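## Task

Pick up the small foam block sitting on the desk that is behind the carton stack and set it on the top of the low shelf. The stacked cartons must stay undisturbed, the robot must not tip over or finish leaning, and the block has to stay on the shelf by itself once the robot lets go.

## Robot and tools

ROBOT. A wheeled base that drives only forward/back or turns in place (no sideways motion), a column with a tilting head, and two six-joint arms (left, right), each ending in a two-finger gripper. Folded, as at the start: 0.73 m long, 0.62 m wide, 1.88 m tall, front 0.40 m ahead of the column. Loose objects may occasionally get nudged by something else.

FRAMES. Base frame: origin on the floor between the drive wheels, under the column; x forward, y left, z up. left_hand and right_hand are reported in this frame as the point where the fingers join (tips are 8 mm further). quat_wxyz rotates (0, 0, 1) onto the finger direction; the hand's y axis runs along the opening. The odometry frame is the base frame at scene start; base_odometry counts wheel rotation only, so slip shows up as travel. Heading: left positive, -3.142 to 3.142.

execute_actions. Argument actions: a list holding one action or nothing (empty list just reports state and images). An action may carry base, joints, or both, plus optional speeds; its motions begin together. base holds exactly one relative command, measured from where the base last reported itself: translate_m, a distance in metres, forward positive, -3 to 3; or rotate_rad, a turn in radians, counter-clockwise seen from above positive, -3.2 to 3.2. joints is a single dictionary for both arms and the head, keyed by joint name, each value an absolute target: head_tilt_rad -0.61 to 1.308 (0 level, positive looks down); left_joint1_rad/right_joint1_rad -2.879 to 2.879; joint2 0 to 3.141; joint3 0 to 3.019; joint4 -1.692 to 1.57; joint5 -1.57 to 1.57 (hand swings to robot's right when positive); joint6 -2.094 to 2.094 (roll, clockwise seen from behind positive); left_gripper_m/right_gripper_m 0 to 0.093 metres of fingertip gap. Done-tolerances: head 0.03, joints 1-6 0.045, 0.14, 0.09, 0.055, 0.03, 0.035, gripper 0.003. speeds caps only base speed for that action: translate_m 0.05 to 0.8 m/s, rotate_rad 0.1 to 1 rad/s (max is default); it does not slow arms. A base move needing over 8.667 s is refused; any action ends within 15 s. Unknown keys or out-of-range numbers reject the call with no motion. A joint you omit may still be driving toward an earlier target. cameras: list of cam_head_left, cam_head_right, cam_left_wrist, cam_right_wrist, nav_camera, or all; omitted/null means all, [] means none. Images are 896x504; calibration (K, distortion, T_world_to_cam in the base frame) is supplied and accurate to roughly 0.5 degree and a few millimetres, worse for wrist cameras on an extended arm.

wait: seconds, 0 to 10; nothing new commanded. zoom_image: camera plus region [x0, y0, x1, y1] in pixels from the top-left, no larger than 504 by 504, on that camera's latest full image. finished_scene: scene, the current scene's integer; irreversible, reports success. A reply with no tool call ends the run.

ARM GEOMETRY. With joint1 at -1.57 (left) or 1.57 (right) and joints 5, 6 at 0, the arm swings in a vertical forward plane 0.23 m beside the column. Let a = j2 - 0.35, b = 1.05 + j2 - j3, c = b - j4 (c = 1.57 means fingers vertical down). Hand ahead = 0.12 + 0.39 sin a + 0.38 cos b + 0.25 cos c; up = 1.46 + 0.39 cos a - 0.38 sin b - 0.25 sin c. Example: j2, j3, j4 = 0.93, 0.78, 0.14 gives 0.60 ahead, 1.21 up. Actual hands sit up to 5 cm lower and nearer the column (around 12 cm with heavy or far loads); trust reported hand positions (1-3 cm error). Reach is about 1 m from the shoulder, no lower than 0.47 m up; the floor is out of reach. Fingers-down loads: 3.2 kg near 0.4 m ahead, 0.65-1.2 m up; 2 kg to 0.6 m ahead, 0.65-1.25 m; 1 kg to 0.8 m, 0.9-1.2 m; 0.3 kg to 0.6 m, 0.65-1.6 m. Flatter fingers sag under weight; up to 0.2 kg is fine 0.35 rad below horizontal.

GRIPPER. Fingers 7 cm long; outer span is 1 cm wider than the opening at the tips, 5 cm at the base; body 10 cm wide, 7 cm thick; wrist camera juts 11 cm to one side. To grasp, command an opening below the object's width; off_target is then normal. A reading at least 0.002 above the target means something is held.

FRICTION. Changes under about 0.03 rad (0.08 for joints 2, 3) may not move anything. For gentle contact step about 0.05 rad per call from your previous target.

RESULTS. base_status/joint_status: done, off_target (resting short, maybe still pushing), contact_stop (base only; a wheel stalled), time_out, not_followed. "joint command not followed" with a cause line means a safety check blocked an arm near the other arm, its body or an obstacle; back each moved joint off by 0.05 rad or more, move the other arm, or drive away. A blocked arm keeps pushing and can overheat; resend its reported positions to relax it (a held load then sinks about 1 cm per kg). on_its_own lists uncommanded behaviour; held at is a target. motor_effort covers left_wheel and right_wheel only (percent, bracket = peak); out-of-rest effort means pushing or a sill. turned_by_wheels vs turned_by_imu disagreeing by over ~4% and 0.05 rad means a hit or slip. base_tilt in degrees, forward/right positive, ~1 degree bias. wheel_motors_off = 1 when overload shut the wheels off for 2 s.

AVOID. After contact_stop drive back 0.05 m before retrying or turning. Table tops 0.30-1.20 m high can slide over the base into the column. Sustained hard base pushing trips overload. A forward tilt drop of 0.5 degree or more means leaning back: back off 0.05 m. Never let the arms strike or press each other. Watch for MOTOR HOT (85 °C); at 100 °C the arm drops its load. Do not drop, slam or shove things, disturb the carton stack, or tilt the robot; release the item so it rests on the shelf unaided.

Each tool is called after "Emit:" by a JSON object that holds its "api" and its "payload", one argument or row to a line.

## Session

Emit:
{"api": "execute_actions", "payload": {
  "actions": []
}}

Scene clock: 0.00 s.
base_odometry: x=+0.000 y=+0.000 heading=+0.000 (m, m, rad; odometry frame)
turned_by_wheels: +0.000 (rad since the last result)
turned_by_imu: +0.000 (rad since the last result)
base_tilt: forward=-0.2 right=+0.3 (deg)
base_status: not commanded
joint_positions: head_tilt_rad=+0.883 left_joint1_rad=-1.587 left_joint2_rad=+0.857 left_joint3_rad=+0.379 left_joint4_rad=-0.932 left_joint5_rad=-0.029 left_joint6_rad=-0.091 left_gripper_m=+0.095 right_joint1_rad=+1.550 right_joint2_rad=+0.895 right_joint3_rad=+0.423 right_joint4_rad=-0.976 right_joint5_rad=+0.022 right_joint6_rad=+0.032 right_gripper_m=+0.094
joint_status: not commanded
wheel_motors_off: 0
motor_effort: left_wheel=+3 right_wheel=+0 (%)
left_hand: x=+0.1391 y=+0.2262 z=+1.2551 quat_wxyz=(+0.428, +0.029, -0.903, -0.028) (m; base frame)
right_hand: x=+0.1483 y=-0.2337 z=+1.2551 quat_wxyz=(+0.445, -0.018, -0.895, +0.023) (m; base frame)
pictures: cam_head_left, cam_head_right, cam_left_wrist, cam_right_wrist, nav_camera
camera_calibration (this result's frames):
cam_head_left: T_world_to_cam=[[0.0660302, -0.993107, -0.0968441, 0.167068], [-0.715978, 0.0204448, -0.697824, 1.10407], [0.694993, 0.115416, -0.709692, 0.983127], [0, 0, 0, 1]] pos_world=[0.096193, 0.029876, 1.48434]
cam_head_right: T_world_to_cam=[[0.0750273, -0.991697, -0.10444, 0.100625], [-0.716365, 0.0192555, -0.69746, 1.09753], [0.69368, 0.127146, -0.708972, 0.979938], [0, 0, 0, 1]] pos_world=[0.0989208, -0.0459392, 1.47074]
cam_left_wrist: T_world_to_cam=[[0.0191064, -0.996224, -0.0846943, 0.326165], [-0.0545116, -0.0856217, 0.994835, -1.21946], [-0.99833, -0.0143909, -0.0559417, 0.334802], [0, 0, 0, 1]] pos_world=[0.261536, 0.225339, 1.25952]
cam_right_wrist: T_world_to_cam=[[-0.0297584, -0.998226, 0.051569, -0.292734], [-0.018148, 0.052123, 0.998476, -1.23595], [-0.999392, 0.0287772, -0.0196669, 0.30587], [0, 0, 0, 1]] pos_world=[0.274543, -0.236595, 1.25518]
Images, in order (width x height): cam_head_left 896x504, cam_head_right 896x504, cam_left_wrist 896x504, cam_right_wrist 896x504, nav_camera 896x504.

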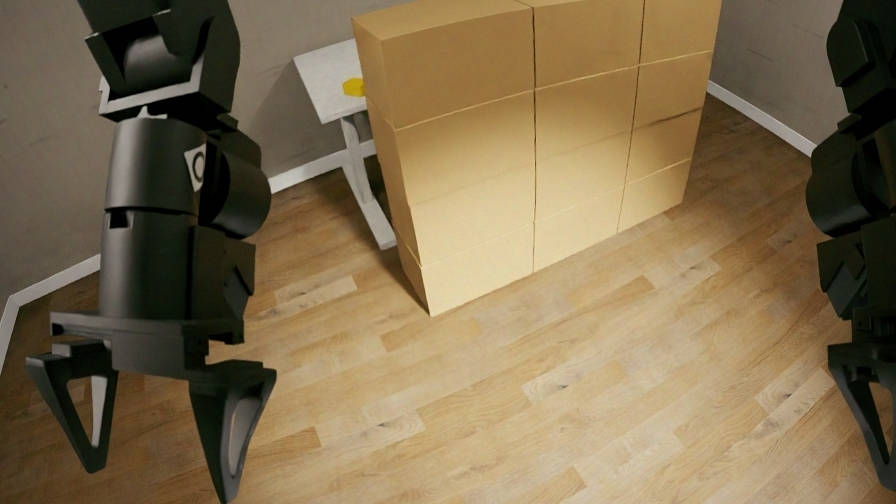

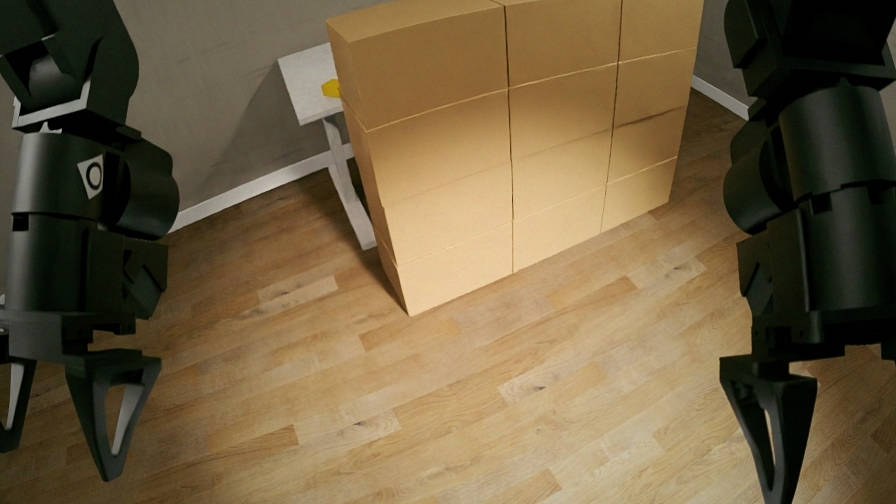

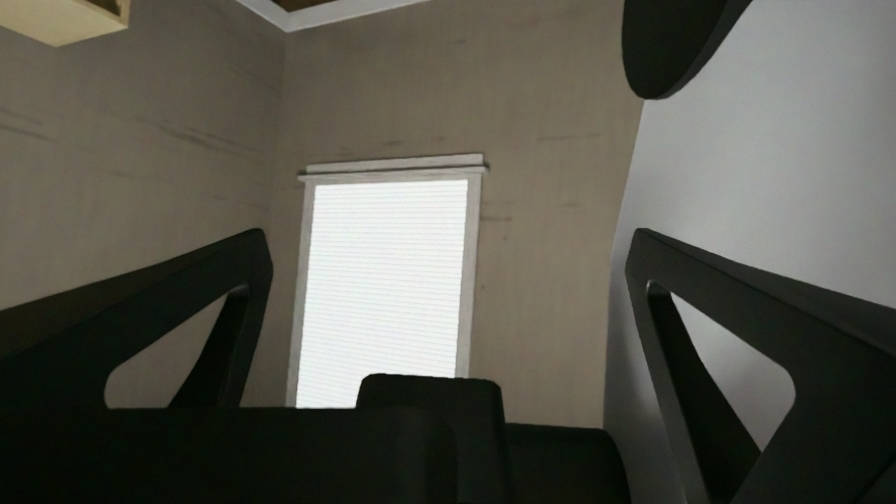

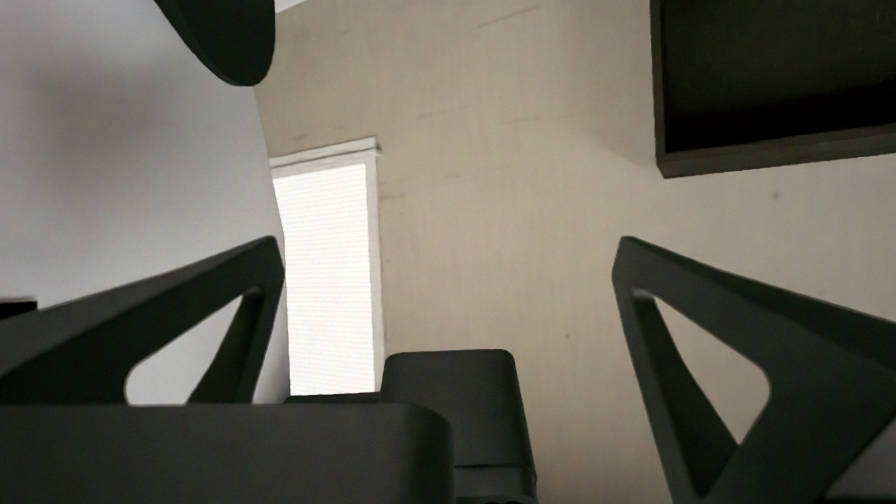

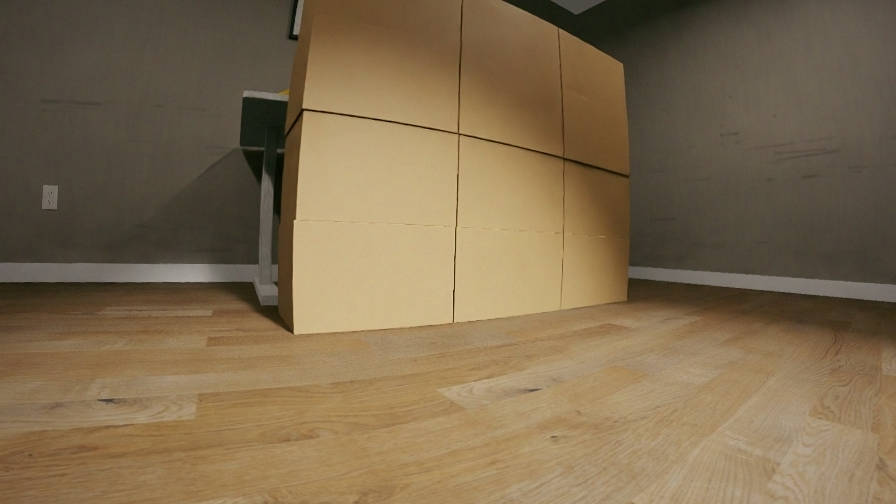

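Emit:
{"api": "execute_actions", "payload": {
  "actions": [
    {"base":{"rotate_rad":0.714},"joints":{"head_tilt_rad":0.8}}
  ],
  "cameras": ["nav_camera"]
}}

Emit:
{"api": "execute_actions", "payload": {
  "actions": [
    {"base":{"translate_m":1.79}}
  ],
  "cameras": []
}}

Emit:
{"api": "execute_actions", "payload": {
  "actions": [
    {"base":{"rotate_rad":-2.0}}
  ],
  "cameras": ["cam_head_left","cam_head_right","nav_camera"]
}}

Scene clock: 12.80 s.
base_odometry: x=+0.000 y=+0.000 heading=+0.713 (m, m, rad; odometry frame)
turned_by_wheels: +0.713 (rad since the last result)
turned_by_imu: +0.714 (rad since the last result)
base_tilt: forward=-0.3 right=+0.3 (deg)
base_status: done
joint_positions: head_tilt_rad=+0.816 left_joint1_rad=-1.587 left_joint2_rad=+0.857 left_joint3_rad=+0.379 left_joint4_rad=-0.932 left_joint5_rad=-0.029 left_joint6_rad=-0.091 left_gripper_m=+0.095 right_joint1_rad=+1.550 right_joint2_rad=+0.895 right_joint3_rad=+0.423 right_joint4_rad=-0.976 right_joint5_rad=+0.022 right_joint6_rad=+0.032 right_gripper_m=+0.094
joint_status: all done
wheel_motors_off: 0
motor_effort: left_wheel=-5(64) right_wheel=+4(50) (%)
left_hand: x=+0.1391 y=+0.2262 z=+1.2551 quat_wxyz=(+0.428, +0.029, -0.903, -0.028) (m; base frame)
right_hand: x=+0.1483 y=-0.2337 z=+1.2551 quat_wxyz=(+0.445, -0.018, -0.895, +0.023) (m; base frame)
pictures: nav_camera
Images, in order (width x height): nav_camera 896x504.

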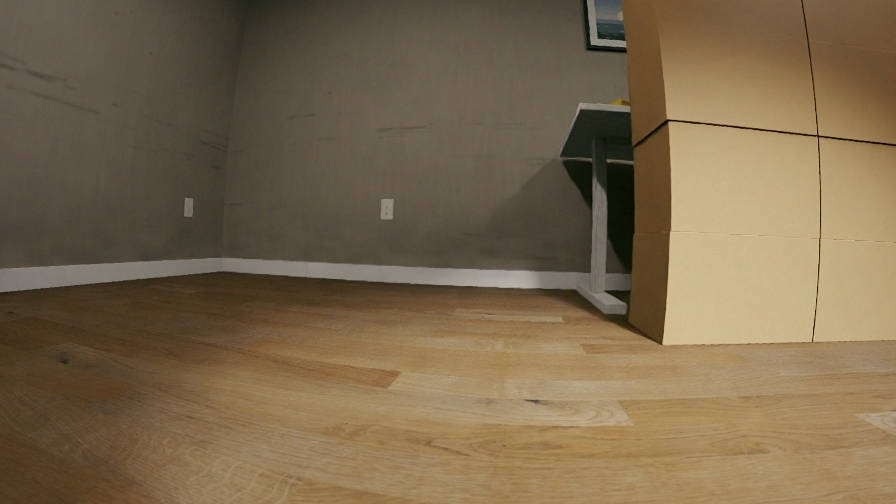

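Scene clock: 16.90 s.
base_odometry: x=+1.354 y=+1.171 heading=+0.713 (m, m, rad; odometry frame)
turned_by_wheels: +0.000 (rad since the last result)
turned_by_imu: +0.007 (rad since the last result)
base_tilt: forward=-0.1 right=+0.3 (deg)
base_status: done
joint_positions: head_tilt_rad=+0.815 left_joint1_rad=-1.587 left_joint2_rad=+0.857 left_joint3_rad=+0.380 left_joint4_rad=-0.932 left_joint5_rad=-0.029 left_joint6_rad=-0.091 left_gripper_m=+0.095 right_joint1_rad=+1.550 right_joint2_rad=+0.895 right_joint3_rad=+0.424 right_joint4_rad=-0.976 right_joint5_rad=+0.022 right_joint6_rad=+0.032 right_gripper_m=+0.094
joint_status: not commanded
wheel_motors_off: 0
motor_effort: left_wheel=+1(69) right_wheel=-1(58) (%)
left_hand: x=+0.1397 y=+0.2262 z=+1.2549 quat_wxyz=(+0.427, +0.029, -0.903, -0.028) (m; base frame)
right_hand: x=+0.1485 y=-0.2337 z=+1.2550 quat_wxyz=(+0.445, -0.018, -0.895, +0.023) (m; base frame)
pictures: none
No camera images: the call's "cameras" was empty. Leave "cameras" out to get every camera's image.

Scene clock: 20.57 s.
base_odometry: x=+1.354 y=+1.171 heading=-1.285 (m, m, rad; odometry frame)
turned_by_wheels: -1.999 (rad since the last result)
turned_by_imu: -2.013 (rad since the last result)
base_tilt: forward=-0.3 right=+0.3 (deg)
base_status: done
joint_positions: head_tilt_rad=+0.815 left_joint1_rad=-1.587 left_joint2_rad=+0.857 left_joint3_rad=+0.380 left_joint4_rad=-0.932 left_joint5_rad=-0.029 left_joint6_rad=-0.091 left_gripper_m=+0.095 right_joint1_rad=+1.550 right_joint2_rad=+0.895 right_joint3_rad=+0.424 right_joint4_rad=-0.976 right_joint5_rad=+0.022 right_joint6_rad=+0.032 right_gripper_m=+0.094
joint_status: not commanded
wheel_motors_off: 0
motor_effort: left_wheel=+5(46) right_wheel=-3(54) (%)
left_hand: x=+0.1397 y=+0.2262 z=+1.2549 quat_wxyz=(+0.427, +0.029, -0.903, -0.028) (m; base frame)
right_hand: x=+0.1485 y=-0.2337 z=+1.2550 quat_wxyz=(+0.445, -0.018, -0.895, +0.023) (m; base frame)
pictures: cam_head_left, cam_head_right, nav_camera
camera_calibration (this result's frames):
cam_head_left: T_world_to_cam=[[0.0724337, -0.993107, -0.0921527, 0.159523], [-0.667103, 0.0204448, -0.744684, 1.17379], [0.741435, 0.115416, -0.661024, 0.905855], [0, 0, 0, 1]] pos_world=[0.0998541, 0.029876, 1.4876]
cam_head_right: T_world_to_cam=[[0.0819243, -0.991697, -0.099122, 0.0920904], [-0.667514, 0.0192555, -0.744348, 1.1673], [0.740077, 0.127146, -0.660394, 0.902808], [0, 0, 0, 1]] pos_world=[0.103496, -0.0459392, 1.47421]
Images, in order (width x height): cam_head_left 896x504, cam_head_right 896x504, nav_camera 896x504.

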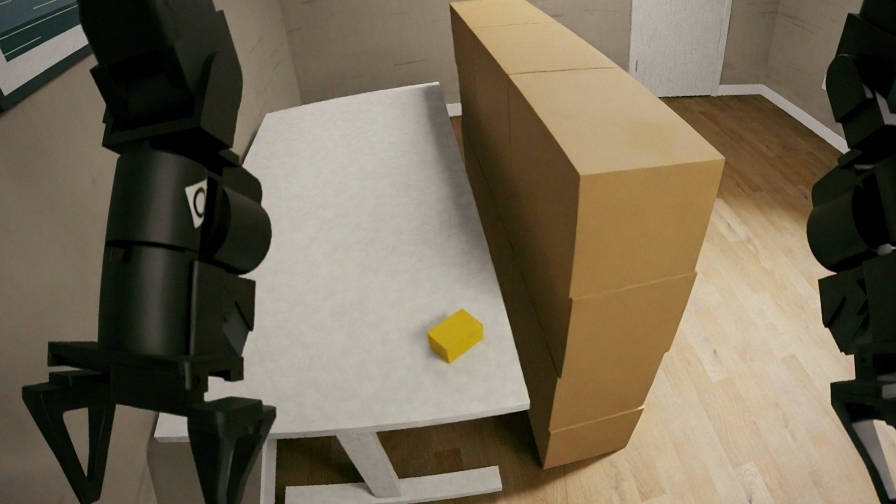

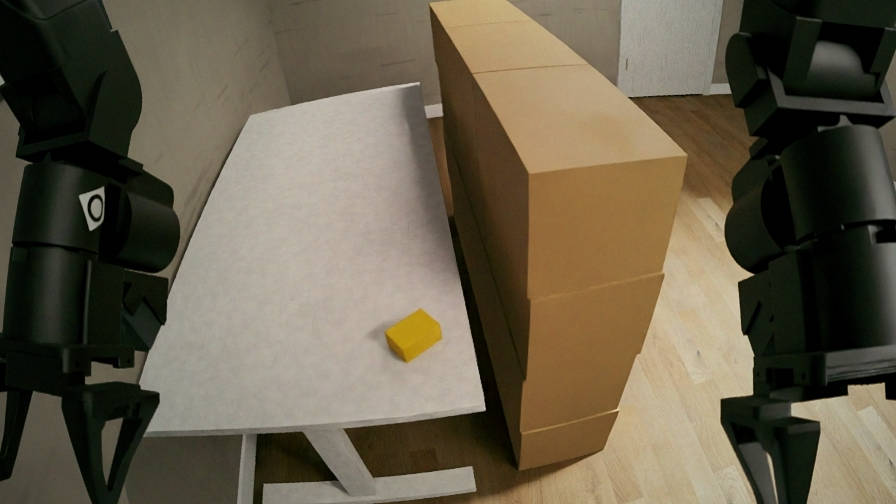

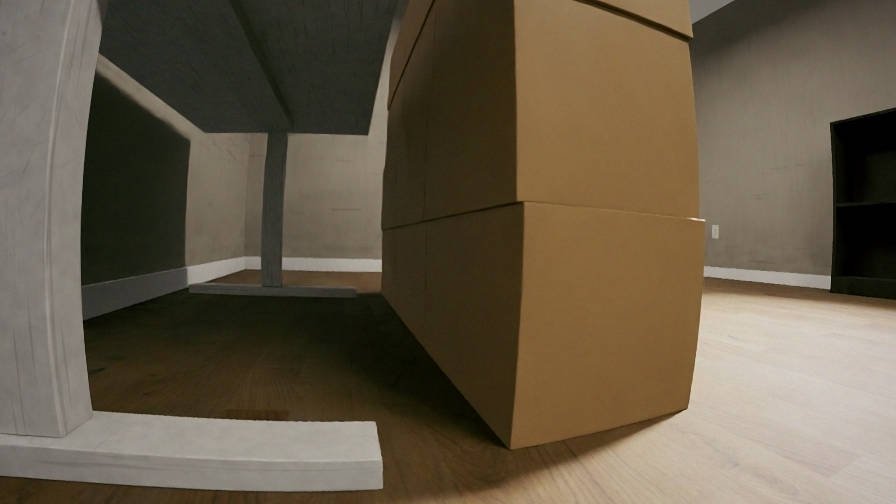

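Emit:
{"api": "execute_actions", "payload": {
  "actions": [
    {"base":{"rotate_rad":-0.155}}
  ],
  "cameras": []
}}

Emit:
{"api": "execute_actions", "payload": {
  "actions": [
    {"joints":{"left_joint1_rad":-1.57,"left_joint2_rad":1.75,"left_joint3_rad":1.62,"left_joint4_rad":-0.39,"left_joint5_rad":0,"left_joint6_rad":0.69}}
  ],
  "cameras": ["cam_head_left","cam_head_right","cam_left_wrist"]
}}

Scene clock: 34.63 s.
base_odometry: x=+1.354 y=+1.171 heading=-1.439 (m, m, rad; odometry frame)
turned_by_wheels: -0.154 (rad since the last result)
turned_by_imu: -0.156 (rad since the last result)
base_tilt: forward=-0.2 right=+0.3 (deg)
base_status: done
joint_positions: head_tilt_rad=+0.815 left_joint1_rad=-1.587 left_joint2_rad=+0.857 left_joint3_rad=+0.380 left_joint4_rad=-0.932 left_joint5_rad=-0.029 left_joint6_rad=-0.091 left_gripper_m=+0.095 right_joint1_rad=+1.550 right_joint2_rad=+0.895 right_joint3_rad=+0.424 right_joint4_rad=-0.976 right_joint5_rad=+0.022 right_joint6_rad=+0.032 right_gripper_m=+0.094
joint_status: not commanded
wheel_motors_off: 0
motor_effort: left_wheel=+5(37) right_wheel=-4(29) (%)
left_hand: x=+0.1397 y=+0.2262 z=+1.2549 quat_wxyz=(+0.427, +0.029, -0.903, -0.028) (m; base frame)
right_hand: x=+0.1485 y=-0.2337 z=+1.2550 quat_wxyz=(+0.445, -0.018, -0.895, +0.023) (m; base frame)
pictures: none
No camera images: the call's "cameras" was empty. Leave "cameras" out to get every camera's image.

Scene clock: 36.33 s.
base_odometry: x=+1.354 y=+1.171 heading=-1.439 (m, m, rad; odometry frame)
turned_by_wheels: +0.000 (rad since the last result)
turned_by_imu: +0.000 (rad since the last result)
base_tilt: forward=-0.3 right=+0.2 (deg)
base_status: not commanded
joint_positions: head_tilt_rad=+0.815 left_joint1_rad=-1.575 left_joint2_rad=+1.747 left_joint3_rad=+1.619 left_joint4_rad=-0.400 left_joint5_rad=-0.003 left_joint6_rad=+0.678 left_gripper_m=+0.095 right_joint1_rad=+1.550 right_joint2_rad=+0.895 right_joint3_rad=+0.424 right_joint4_rad=-0.976 right_joint5_rad=+0.022 right_joint6_rad=+0.032 right_gripper_m=+0.094
joint_status: all done
wheel_motors_off: 0
motor_effort: left_wheel=+8(9) right_wheel=-6(7) (%)
left_hand: x=+0.6490 y=+0.2221 z=+0.9230 quat_wxyz=(+0.002, -0.334, -0.943, +0.001) (m; base frame)
right_hand: x=+0.1485 y=-0.2337 z=+1.2550 quat_wxyz=(+0.445, -0.018, -0.895, +0.023) (m; base frame)
pictures: cam_head_left, cam_head_right, cam_left_wrist
camera_calibration (this result's frames):
cam_head_left: T_world_to_cam=[[0.0724337, -0.993107, -0.0921527, 0.159523], [-0.667103, 0.0204448, -0.744685, 1.17379], [0.741435, 0.115416, -0.661024, 0.905855], [0, 0, 0, 1]] pos_world=[0.0998541, 0.029876, 1.4876]
cam_head_right: T_world_to_cam=[[0.0819243, -0.991697, -0.099122, 0.0920904], [-0.667514, 0.0192555, -0.744348, 1.1673], [0.740077, 0.127146, -0.660394, 0.902808], [0, 0, 0, 1]] pos_world=[0.103496, -0.0459392, 1.47421]
cam_left_wrist: T_world_to_cam=[[-0.62757, -0.778502, -0.00948858, 0.586098], [-0.631165, 0.501587, 0.591642, -0.245707], [-0.455836, 0.377286, -0.806145, 1.07866], [0, 0, 0, 1]] pos_world=[0.704429, 0.172557, 1.02049]
Images, in order (width x height): cam_head_left 896x504, cam_head_right 896x504, cam_left_wrist 896x504.

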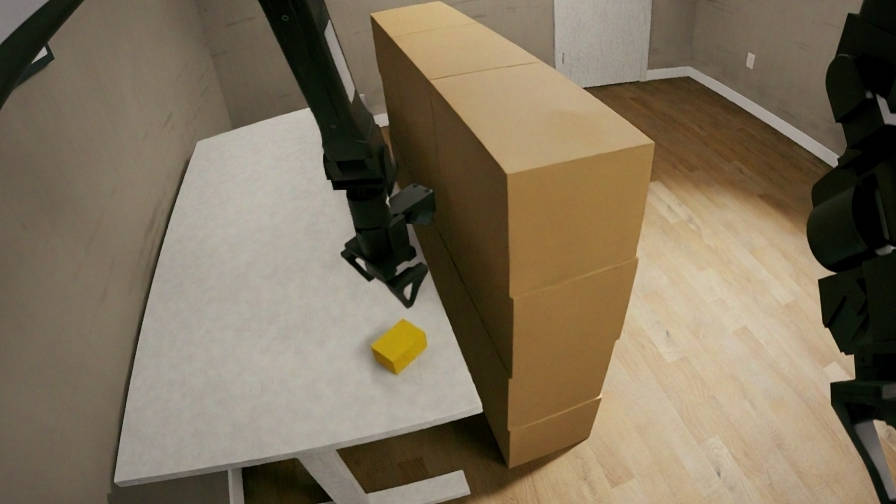

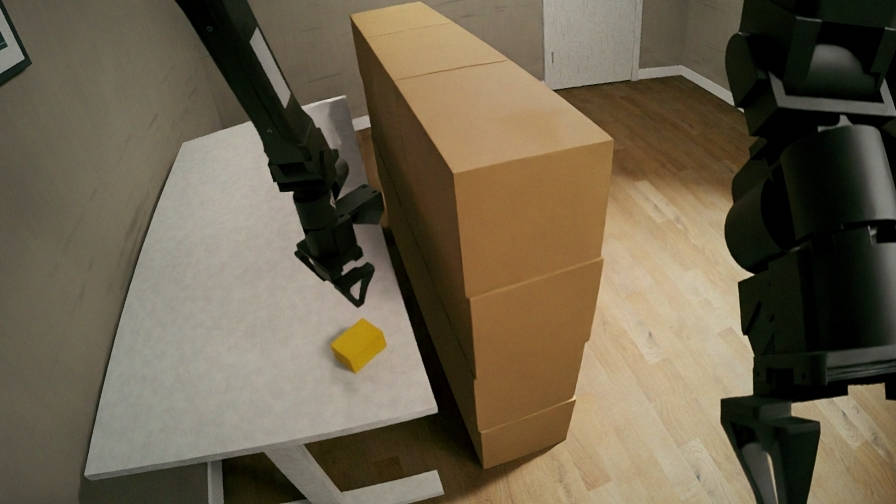

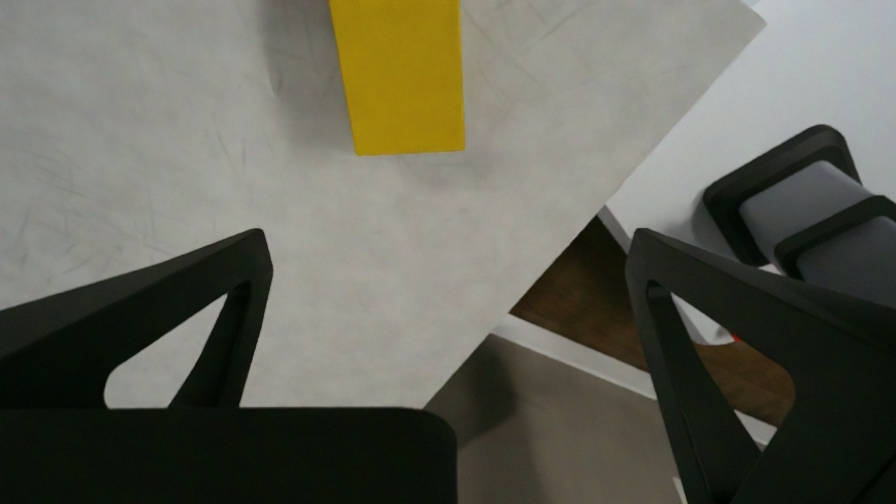

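Emit:
{"api": "execute_actions", "payload": {
  "actions": [
    {"joints":{"left_joint2_rad":2.04,"left_joint3_rad":2.01,"left_joint4_rad":-0.48}}
  ],
  "cameras": ["cam_head_right","cam_left_wrist"]
}}

Scene clock: 43.30 s.
base_odometry: x=+1.354 y=+1.171 heading=-1.439 (m, m, rad; odometry frame)
turned_by_wheels: +0.000 (rad since the last result)
turned_by_imu: -0.001 (rad since the last result)
base_tilt: forward=-0.2 right=+0.3 (deg)
base_status: not commanded
joint_positions: head_tilt_rad=+0.815 left_joint1_rad=-1.575 left_joint2_rad=+2.051 left_joint3_rad=+1.990 left_joint4_rad=-0.467 left_joint5_rad=-0.003 left_joint6_rad=+0.678 left_gripper_m=+0.095 right_joint1_rad=+1.550 right_joint2_rad=+0.895 right_joint3_rad=+0.424 right_joint4_rad=-0.976 right_joint5_rad=+0.022 right_joint6_rad=+0.032 right_gripper_m=+0.094
joint_status: all done
wheel_motors_off: 0
motor_effort: left_wheel=+8(9) right_wheel=-7(7) (%)
left_hand: x=+0.6741 y=+0.2217 z=+0.8168 quat_wxyz=(+0.002, -0.334, -0.943, +0.001) (m; base frame)
right_hand: x=+0.1485 y=-0.2337 z=+1.2550 quat_wxyz=(+0.445, -0.018, -0.895, +0.023) (m; base frame)
pictures: cam_head_right, cam_left_wrist
camera_calibration (this result's frames):
cam_head_right: T_world_to_cam=[[0.0819243, -0.991697, -0.099122, 0.0920904], [-0.667514, 0.0192555, -0.744348, 1.1673], [0.740077, 0.127146, -0.660394, 0.902808], [0, 0, 0, 1]] pos_world=[0.103496, -0.0459392, 1.47421]
cam_left_wrist: T_world_to_cam=[[-0.62757, -0.778502, -0.00948858, 0.600527], [-0.631165, 0.501587, 0.591642, -0.166774], [-0.455836, 0.377286, -0.806145, 1.00461], [0, 0, 0, 1]] pos_world=[0.729547, 0.172139, 0.914229]
Images, in order (width x height): cam_head_right 896x504, cam_left_wrist 896x504.

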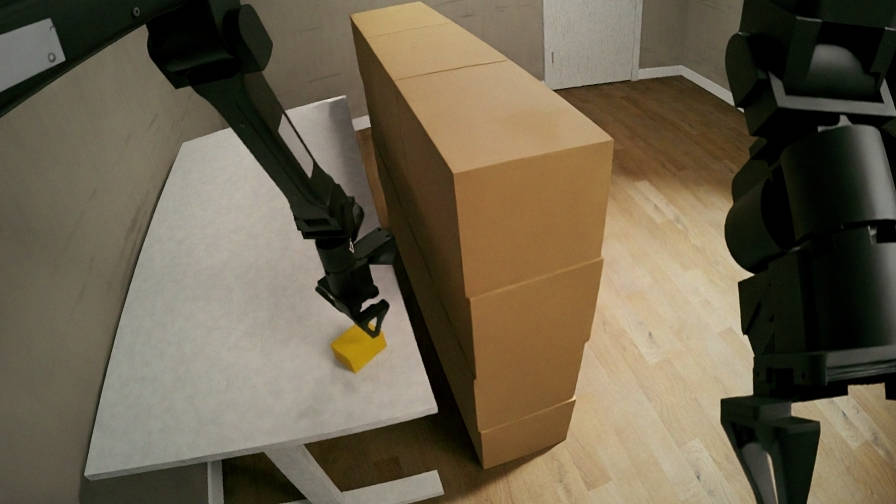

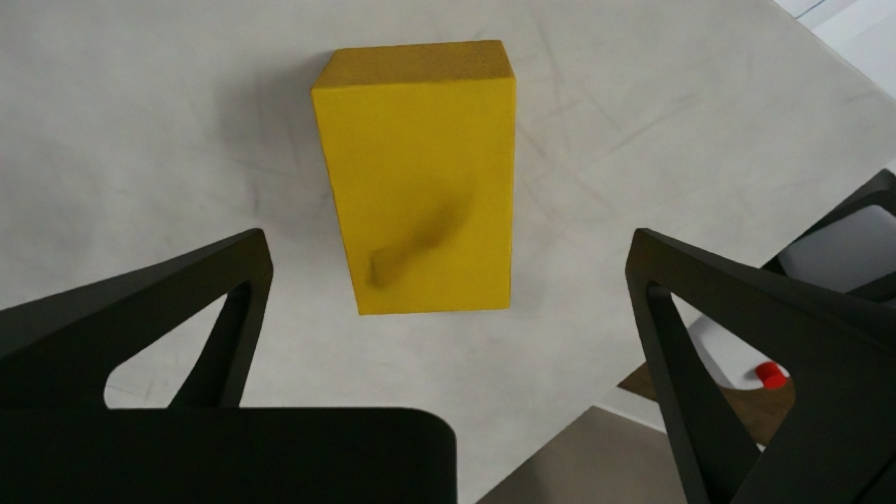

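Emit:
{"api": "execute_actions", "payload": {
  "actions": [
    {"joints":{"left_joint2_rad":2.25,"left_joint3_rad":2.31,"left_joint4_rad":-0.55}}
  ],
  "cameras": ["cam_head_right","cam_left_wrist"]
}}

Scene clock: 48.30 s.
base_odometry: x=+1.354 y=+1.171 heading=-1.439 (m, m, rad; odometry frame)
turned_by_wheels: +0.000 (rad since the last result)
turned_by_imu: -0.001 (rad since the last result)
base_tilt: forward=-0.2 right=+0.3 (deg)
base_status: not commanded
joint_positions: head_tilt_rad=+0.815 left_joint1_rad=-1.575 left_joint2_rad=+2.244 left_joint3_rad=+2.282 left_joint4_rad=-0.535 left_joint5_rad=-0.003 left_joint6_rad=+0.678 left_gripper_m=+0.095 right_joint1_rad=+1.550 right_joint2_rad=+0.895 right_joint3_rad=+0.424 right_joint4_rad=-0.976 right_joint5_rad=+0.022 right_joint6_rad=+0.032 right_gripper_m=+0.094
joint_status: all done
wheel_motors_off: 0
motor_effort: left_wheel=+8(8) right_wheel=-7(7) (%)
left_hand: x=+0.6981 y=+0.2214 z=+0.7635 quat_wxyz=(-0.013, -0.334, -0.943, -0.004) (m; base frame)
right_hand: x=+0.1485 y=-0.2337 z=+1.2550 quat_wxyz=(+0.445, -0.018, -0.895, +0.023) (m; base frame)
pictures: cam_head_right, cam_left_wrist
camera_calibration (this result's frames):
cam_head_right: T_world_to_cam=[[0.0819243, -0.991697, -0.099122, 0.0920904], [-0.667514, 0.0192555, -0.744348, 1.1673], [0.740077, 0.127146, -0.660394, 0.902808], [0, 0, 0, 1]] pos_world=[0.103496, -0.0459392, 1.47421]
cam_left_wrist: T_world_to_cam=[[-0.626883, -0.778571, -0.0290616, 0.62939], [-0.649414, 0.501554, 0.571581, -0.0919195], [-0.43044, 0.377187, -0.820031, 0.965593], [0, 0, 0, 1]] pos_world=[0.75049, 0.171918, 0.862647]
Images, in order (width x height): cam_head_right 896x504, cam_left_wrist 896x504.

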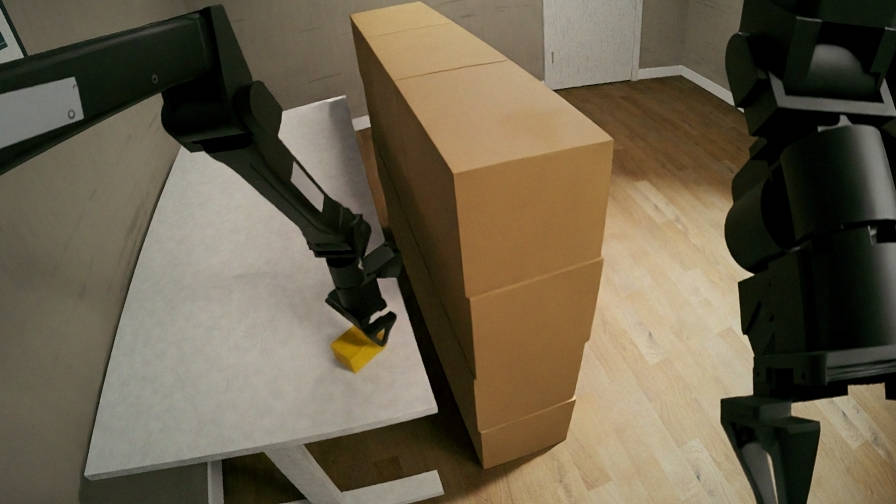

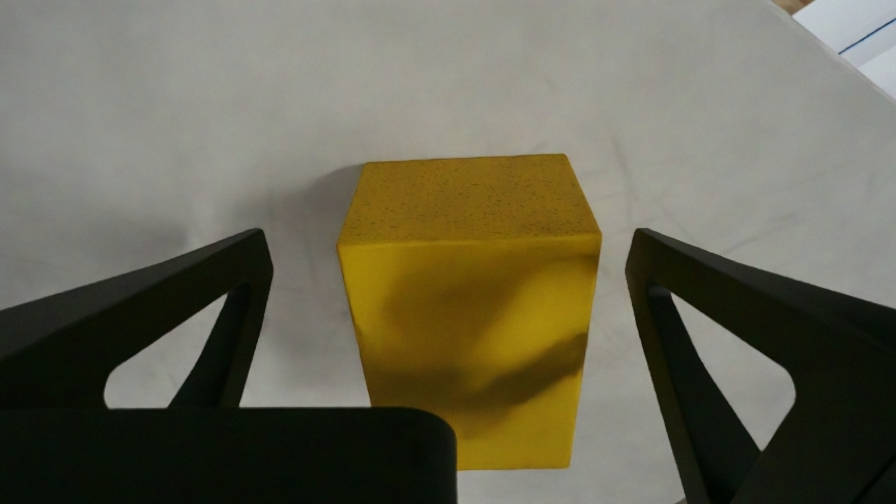

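Needs to go lower and back a little: raise joint 2 only.

Emit:
{"api": "execute_actions", "payload": {
  "actions": [
    {"joints":{"left_joint2_rad":2.31}}
  ],
  "cameras": ["cam_head_right","cam_left_wrist"]
}}

Scene clock: 58.60 s.
base_odometry: x=+1.354 y=+1.171 heading=-1.439 (m, m, rad; odometry frame)
turned_by_wheels: +0.000 (rad since the last result)
turned_by_imu: -0.001 (rad since the last result)
base_tilt: forward=-0.3 right=+0.4 (deg)
base_status: not commanded
joint_positions: head_tilt_rad=+0.815 left_joint1_rad=-1.575 left_joint2_rad=+2.294 left_joint3_rad=+2.291 left_joint4_rad=-0.535 left_joint5_rad=-0.003 left_joint6_rad=+0.678 left_gripper_m=+0.095 right_joint1_rad=+1.550 right_joint2_rad=+0.895 right_joint3_rad=+0.424 right_joint4_rad=-0.976 right_joint5_rad=+0.022 right_joint6_rad=+0.032 right_gripper_m=+0.094
joint_status: all done
wheel_motors_off: 0
motor_effort: left_wheel=+8(8) right_wheel=-6(7) (%)
left_hand: x=+0.6677 y=+0.2214 z=+0.7372 quat_wxyz=(+0.007, -0.334, -0.943, +0.003) (m; base frame)
right_hand: x=+0.1485 y=-0.2337 z=+1.2550 quat_wxyz=(+0.445, -0.018, -0.895, +0.023) (m; base frame)
pictures: cam_head_right, cam_left_wrist
camera_calibration (this result's frames):
cam_head_right: T_world_to_cam=[[0.0819243, -0.991697, -0.099122, 0.0920904], [-0.667514, 0.0192555, -0.744348, 1.1673], [0.740077, 0.127146, -0.660394, 0.902808], [0, 0, 0, 1]] pos_world=[0.103496, -0.0459392, 1.47421]
cam_left_wrist: T_world_to_cam=[[-0.627662, -0.77848, -0.00304026, 0.590817], [-0.62502, 0.501597, 0.598122, -0.13254], [-0.464101, 0.377319, -0.801399, 0.939652], [0, 0, 0, 1]] pos_world=[0.724087, 0.171872, 0.834107]
Images, in order (width x height): cam_head_right 896x504, cam_left_wrist 896x504.

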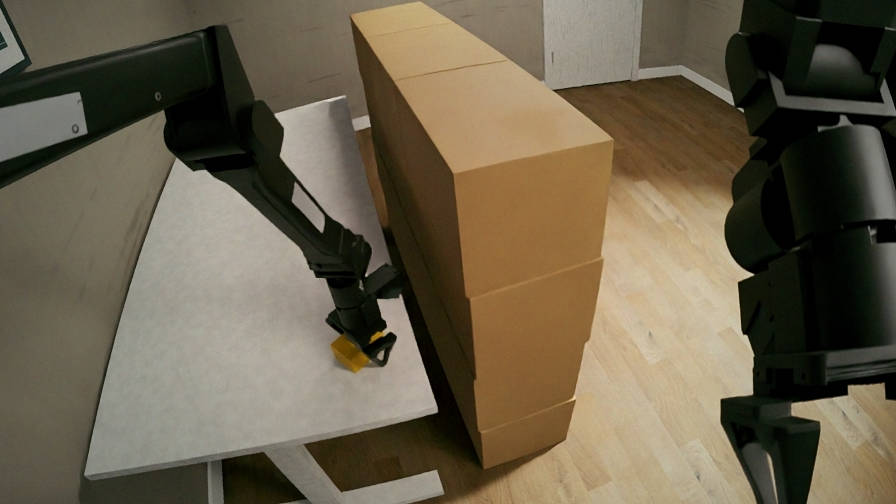

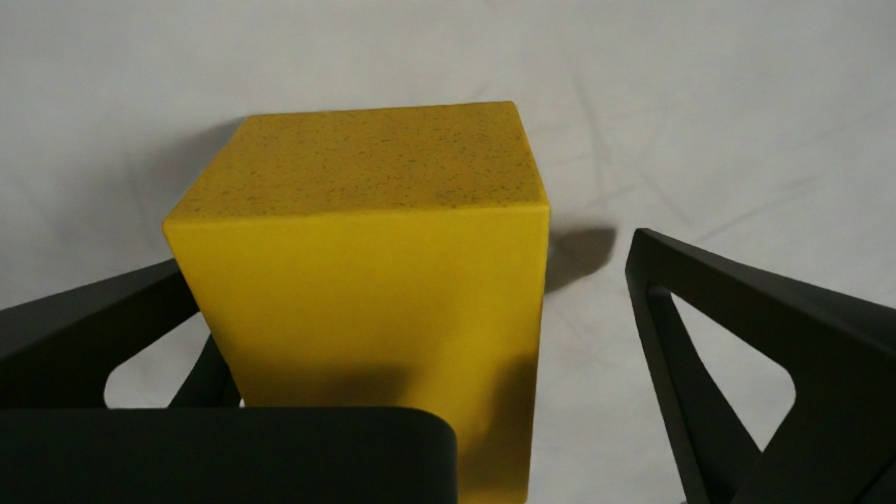

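Emit:
{"api": "execute_actions", "payload": {
  "actions": [
    {"joints":{"left_gripper_m":0.04}}
  ],
  "cameras": []
}}

Emit:
{"api": "execute_actions", "payload": {
  "actions": [
    {"joints":{"left_joint2_rad":1.75,"left_joint3_rad":1.55,"left_joint4_rad":-0.35}}
  ],
  "cameras": ["cam_left_wrist"]
}}

Emit:
{"api": "execute_actions", "payload": {
  "actions": [
    {"base":{"translate_m":-0.15},"joints":{"left_joint2_rad":1.26,"left_joint3_rad":0.75,"left_joint4_rad":0.0,"head_tilt_rad":0.6}}
  ],
  "cameras": []
}}

Emit:
{"api": "execute_actions", "payload": {
  "actions": [
    {"base":{"rotate_rad":-1.5}}
  ],
  "cameras": ["cam_head_left","cam_head_right","nav_camera"]
}}

Scene clock: 67.33 s.
base_odometry: x=+1.354 y=+1.171 heading=-1.439 (m, m, rad; odometry frame)
turned_by_wheels: +0.000 (rad since the last result)
turned_by_imu: -0.001 (rad since the last result)
base_tilt: forward=-0.2 right=+0.4 (deg)
base_status: not commanded
joint_positions: head_tilt_rad=+0.815 left_joint1_rad=-1.575 left_joint2_rad=+2.294 left_joint3_rad=+2.291 left_joint4_rad=-0.535 left_joint5_rad=-0.003 left_joint6_rad=+0.679 left_gripper_m=+0.058 right_joint1_rad=+1.550 right_joint2_rad=+0.895 right_joint3_rad=+0.424 right_joint4_rad=-0.976 right_joint5_rad=+0.022 right_joint6_rad=+0.032 right_gripper_m=+0.094
joint_status: left_gripper_m off_target (ended at +0.058, target +0.040)
wheel_motors_off: 0
motor_effort: left_wheel=+8(8) right_wheel=-7(7) (%)
left_hand: x=+0.6677 y=+0.2213 z=+0.7372 quat_wxyz=(+0.007, -0.334, -0.943, +0.003) (m; base frame)
right_hand: x=+0.1485 y=-0.2337 z=+1.2550 quat_wxyz=(+0.445, -0.018, -0.895, +0.023) (m; base frame)
pictures: none
No camera images: the call's "cameras" was empty. Leave "cameras" out to get every camera's image.

Scene clock: 69.10 s.
base_odometry: x=+1.354 y=+1.171 heading=-1.439 (m, m, rad; odometry frame)
turned_by_wheels: +0.000 (rad since the last result)
turned_by_imu: +0.000 (rad since the last result)
base_tilt: forward=-0.2 right=+0.3 (deg)
base_status: not commanded
joint_positions: head_tilt_rad=+0.815 left_joint1_rad=-1.575 left_joint2_rad=+1.749 left_joint3_rad=+1.543 left_joint4_rad=-0.358 left_joint5_rad=-0.003 left_joint6_rad=+0.679 left_gripper_m=+0.058 right_joint1_rad=+1.550 right_joint2_rad=+0.895 right_joint3_rad=+0.424 right_joint4_rad=-0.976 right_joint5_rad=+0.022 right_joint6_rad=+0.032 right_gripper_m=+0.094
joint_status: all done
wheel_motors_off: 0
motor_effort: left_wheel=+9(9) right_wheel=-7(7) (%)
left_hand: x=+0.6125 y=+0.2221 z=+0.9121 quat_wxyz=(+0.019, -0.334, -0.942, +0.007) (m; base frame)
right_hand: x=+0.1485 y=-0.2337 z=+1.2550 quat_wxyz=(+0.445, -0.018, -0.895, +0.023) (m; base frame)
pictures: cam_left_wrist
camera_calibration (this result's frames):
cam_left_wrist: T_world_to_cam=[[-0.627889, -0.77819, 0.0132714, 0.542405], [-0.609302, 0.502087, 0.613726, -0.295957], [-0.484259, 0.377266, -0.789408, 1.05539], [0, 0, 0, 1]] pos_world=[0.671323, 0.172529, 1.00757]
Images, in order (width x height): cam_left_wrist 896x504.

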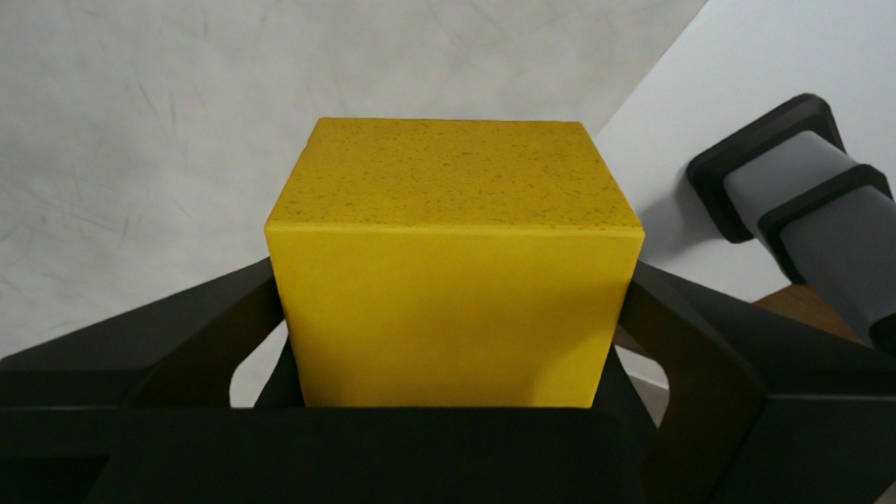

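Scene clock: 70.80 s.
base_odometry: x=+1.334 y=+1.320 heading=-1.440 (m, m, rad; odometry frame)
turned_by_wheels: -0.001 (rad since the last result)
turned_by_imu: -0.002 (rad since the last result)
base_tilt: forward=-0.2 right=+0.2 (deg)
base_status: done
joint_positions: head_tilt_rad=+0.617 left_joint1_rad=-1.574 left_joint2_rad=+1.262 left_joint3_rad=+0.749 left_joint4_rad=-0.010 left_joint5_rad=-0.002 left_joint6_rad=+0.679 left_gripper_m=+0.058 right_joint1_rad=+1.550 right_joint2_rad=+0.894 right_joint3_rad=+0.421 right_joint4_rad=-0.976 right_joint5_rad=+0.022 right_joint6_rad=+0.032 right_gripper_m=+0.094
joint_status: all done
wheel_motors_off: 0
motor_effort: left_wheel=-1(70) right_wheel=+1(58) (%)
left_hand: x=+0.4334 y=+0.2234 z=+1.0628 quat_wxyz=(-0.001, -0.334, -0.943, +0.000) (m; base frame)
right_hand: x=+0.1473 y=-0.2337 z=+1.2555 quat_wxyz=(+0.446, -0.018, -0.895, +0.023) (m; base frame)
pictures: none
No camera images: the call's "cameras" was empty. Leave "cameras" out to get every camera's image.

Scene clock: 73.80 s.
base_odometry: x=+1.334 y=+1.320 heading=-2.940 (m, m, rad; odometry frame)
turned_by_wheels: -1.499 (rad since the last result)
turned_by_imu: -1.507 (rad since the last result)
base_tilt: forward=-0.1 right=+0.3 (deg)
base_status: done
joint_positions: head_tilt_rad=+0.617 left_joint1_rad=-1.571 left_joint2_rad=+1.262 left_joint3_rad=+0.751 left_joint4_rad=-0.010 left_joint5_rad=-0.002 left_joint6_rad=+0.679 left_gripper_m=+0.058 right_joint1_rad=+1.550 right_joint2_rad=+0.894 right_joint3_rad=+0.421 right_joint4_rad=-0.976 right_joint5_rad=+0.022 right_joint6_rad=+0.032 right_gripper_m=+0.094
joint_status: not commanded
wheel_motors_off: 0
motor_effort: left_wheel=+5(71) right_wheel=-3(47) (%)
left_hand: x=+0.4348 y=+0.2246 z=+1.0628 quat_wxyz=(-0.001, -0.333, -0.943, -0.001) (m; base frame)
right_hand: x=+0.1473 y=-0.2337 z=+1.2555 quat_wxyz=(+0.446, -0.018, -0.895, +0.023) (m; base frame)
pictures: cam_head_left, cam_head_right, nav_camera
camera_calibration (this result's frames):
cam_head_left: T_world_to_cam=[[0.089146, -0.993107, -0.0761036, 0.133972], [-0.507581, 0.0204448, -0.861362, 1.3455], [0.85698, 0.115416, -0.502259, 0.65558], [0, 0, 0, 1]] pos_world=[0.109188, 0.029876, 1.49843]
cam_head_right: T_world_to_cam=[[0.0998221, -0.991697, -0.0810698, 0.0633951], [-0.50805, 0.0192555, -0.861113, 1.33914], [0.855524, 0.127146, -0.501909, 0.652968], [0, 0, 0, 1]] pos_world=[0.115392, -0.0459392, 1.48602]
Images, in order (width x height): cam_head_left 896x504, cam_head_right 896x504, nav_camera 896x504.

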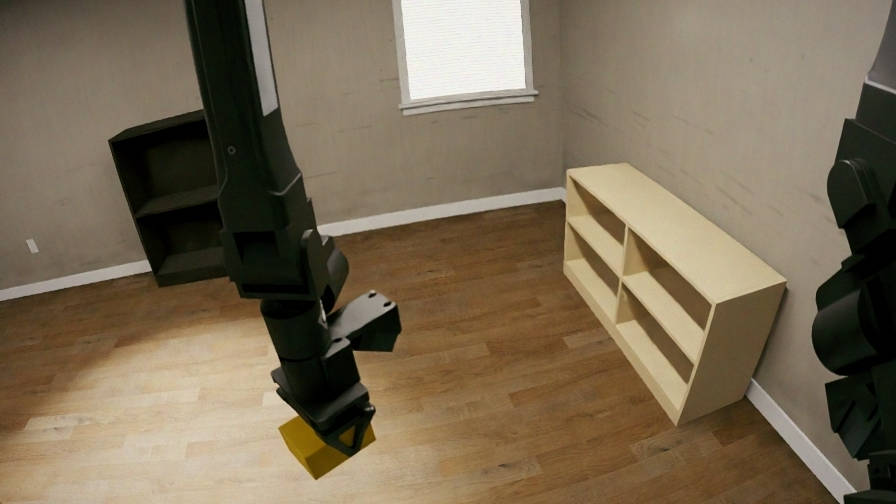

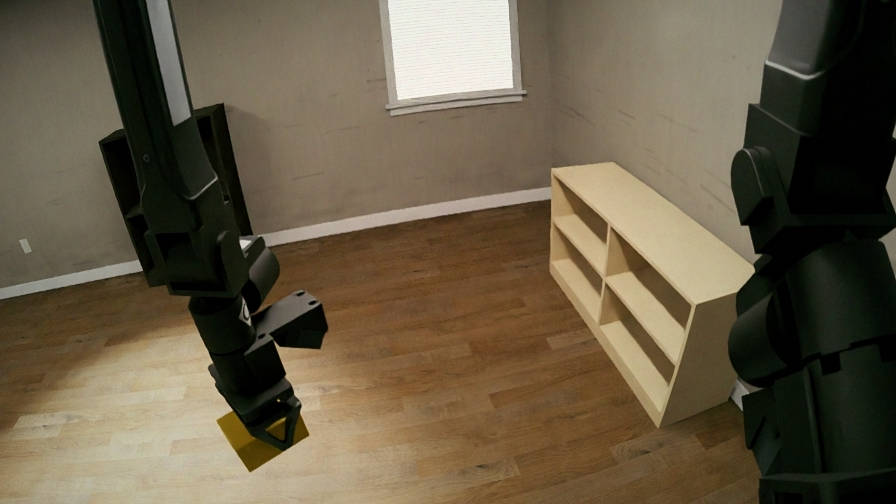

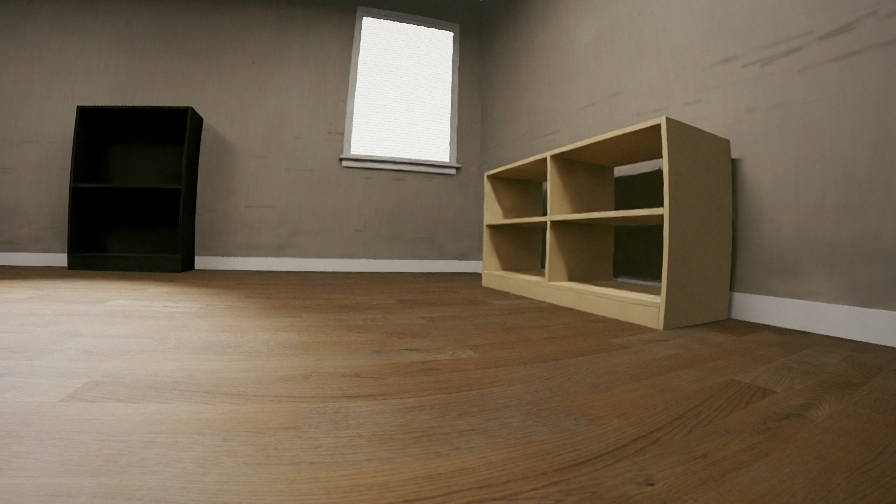

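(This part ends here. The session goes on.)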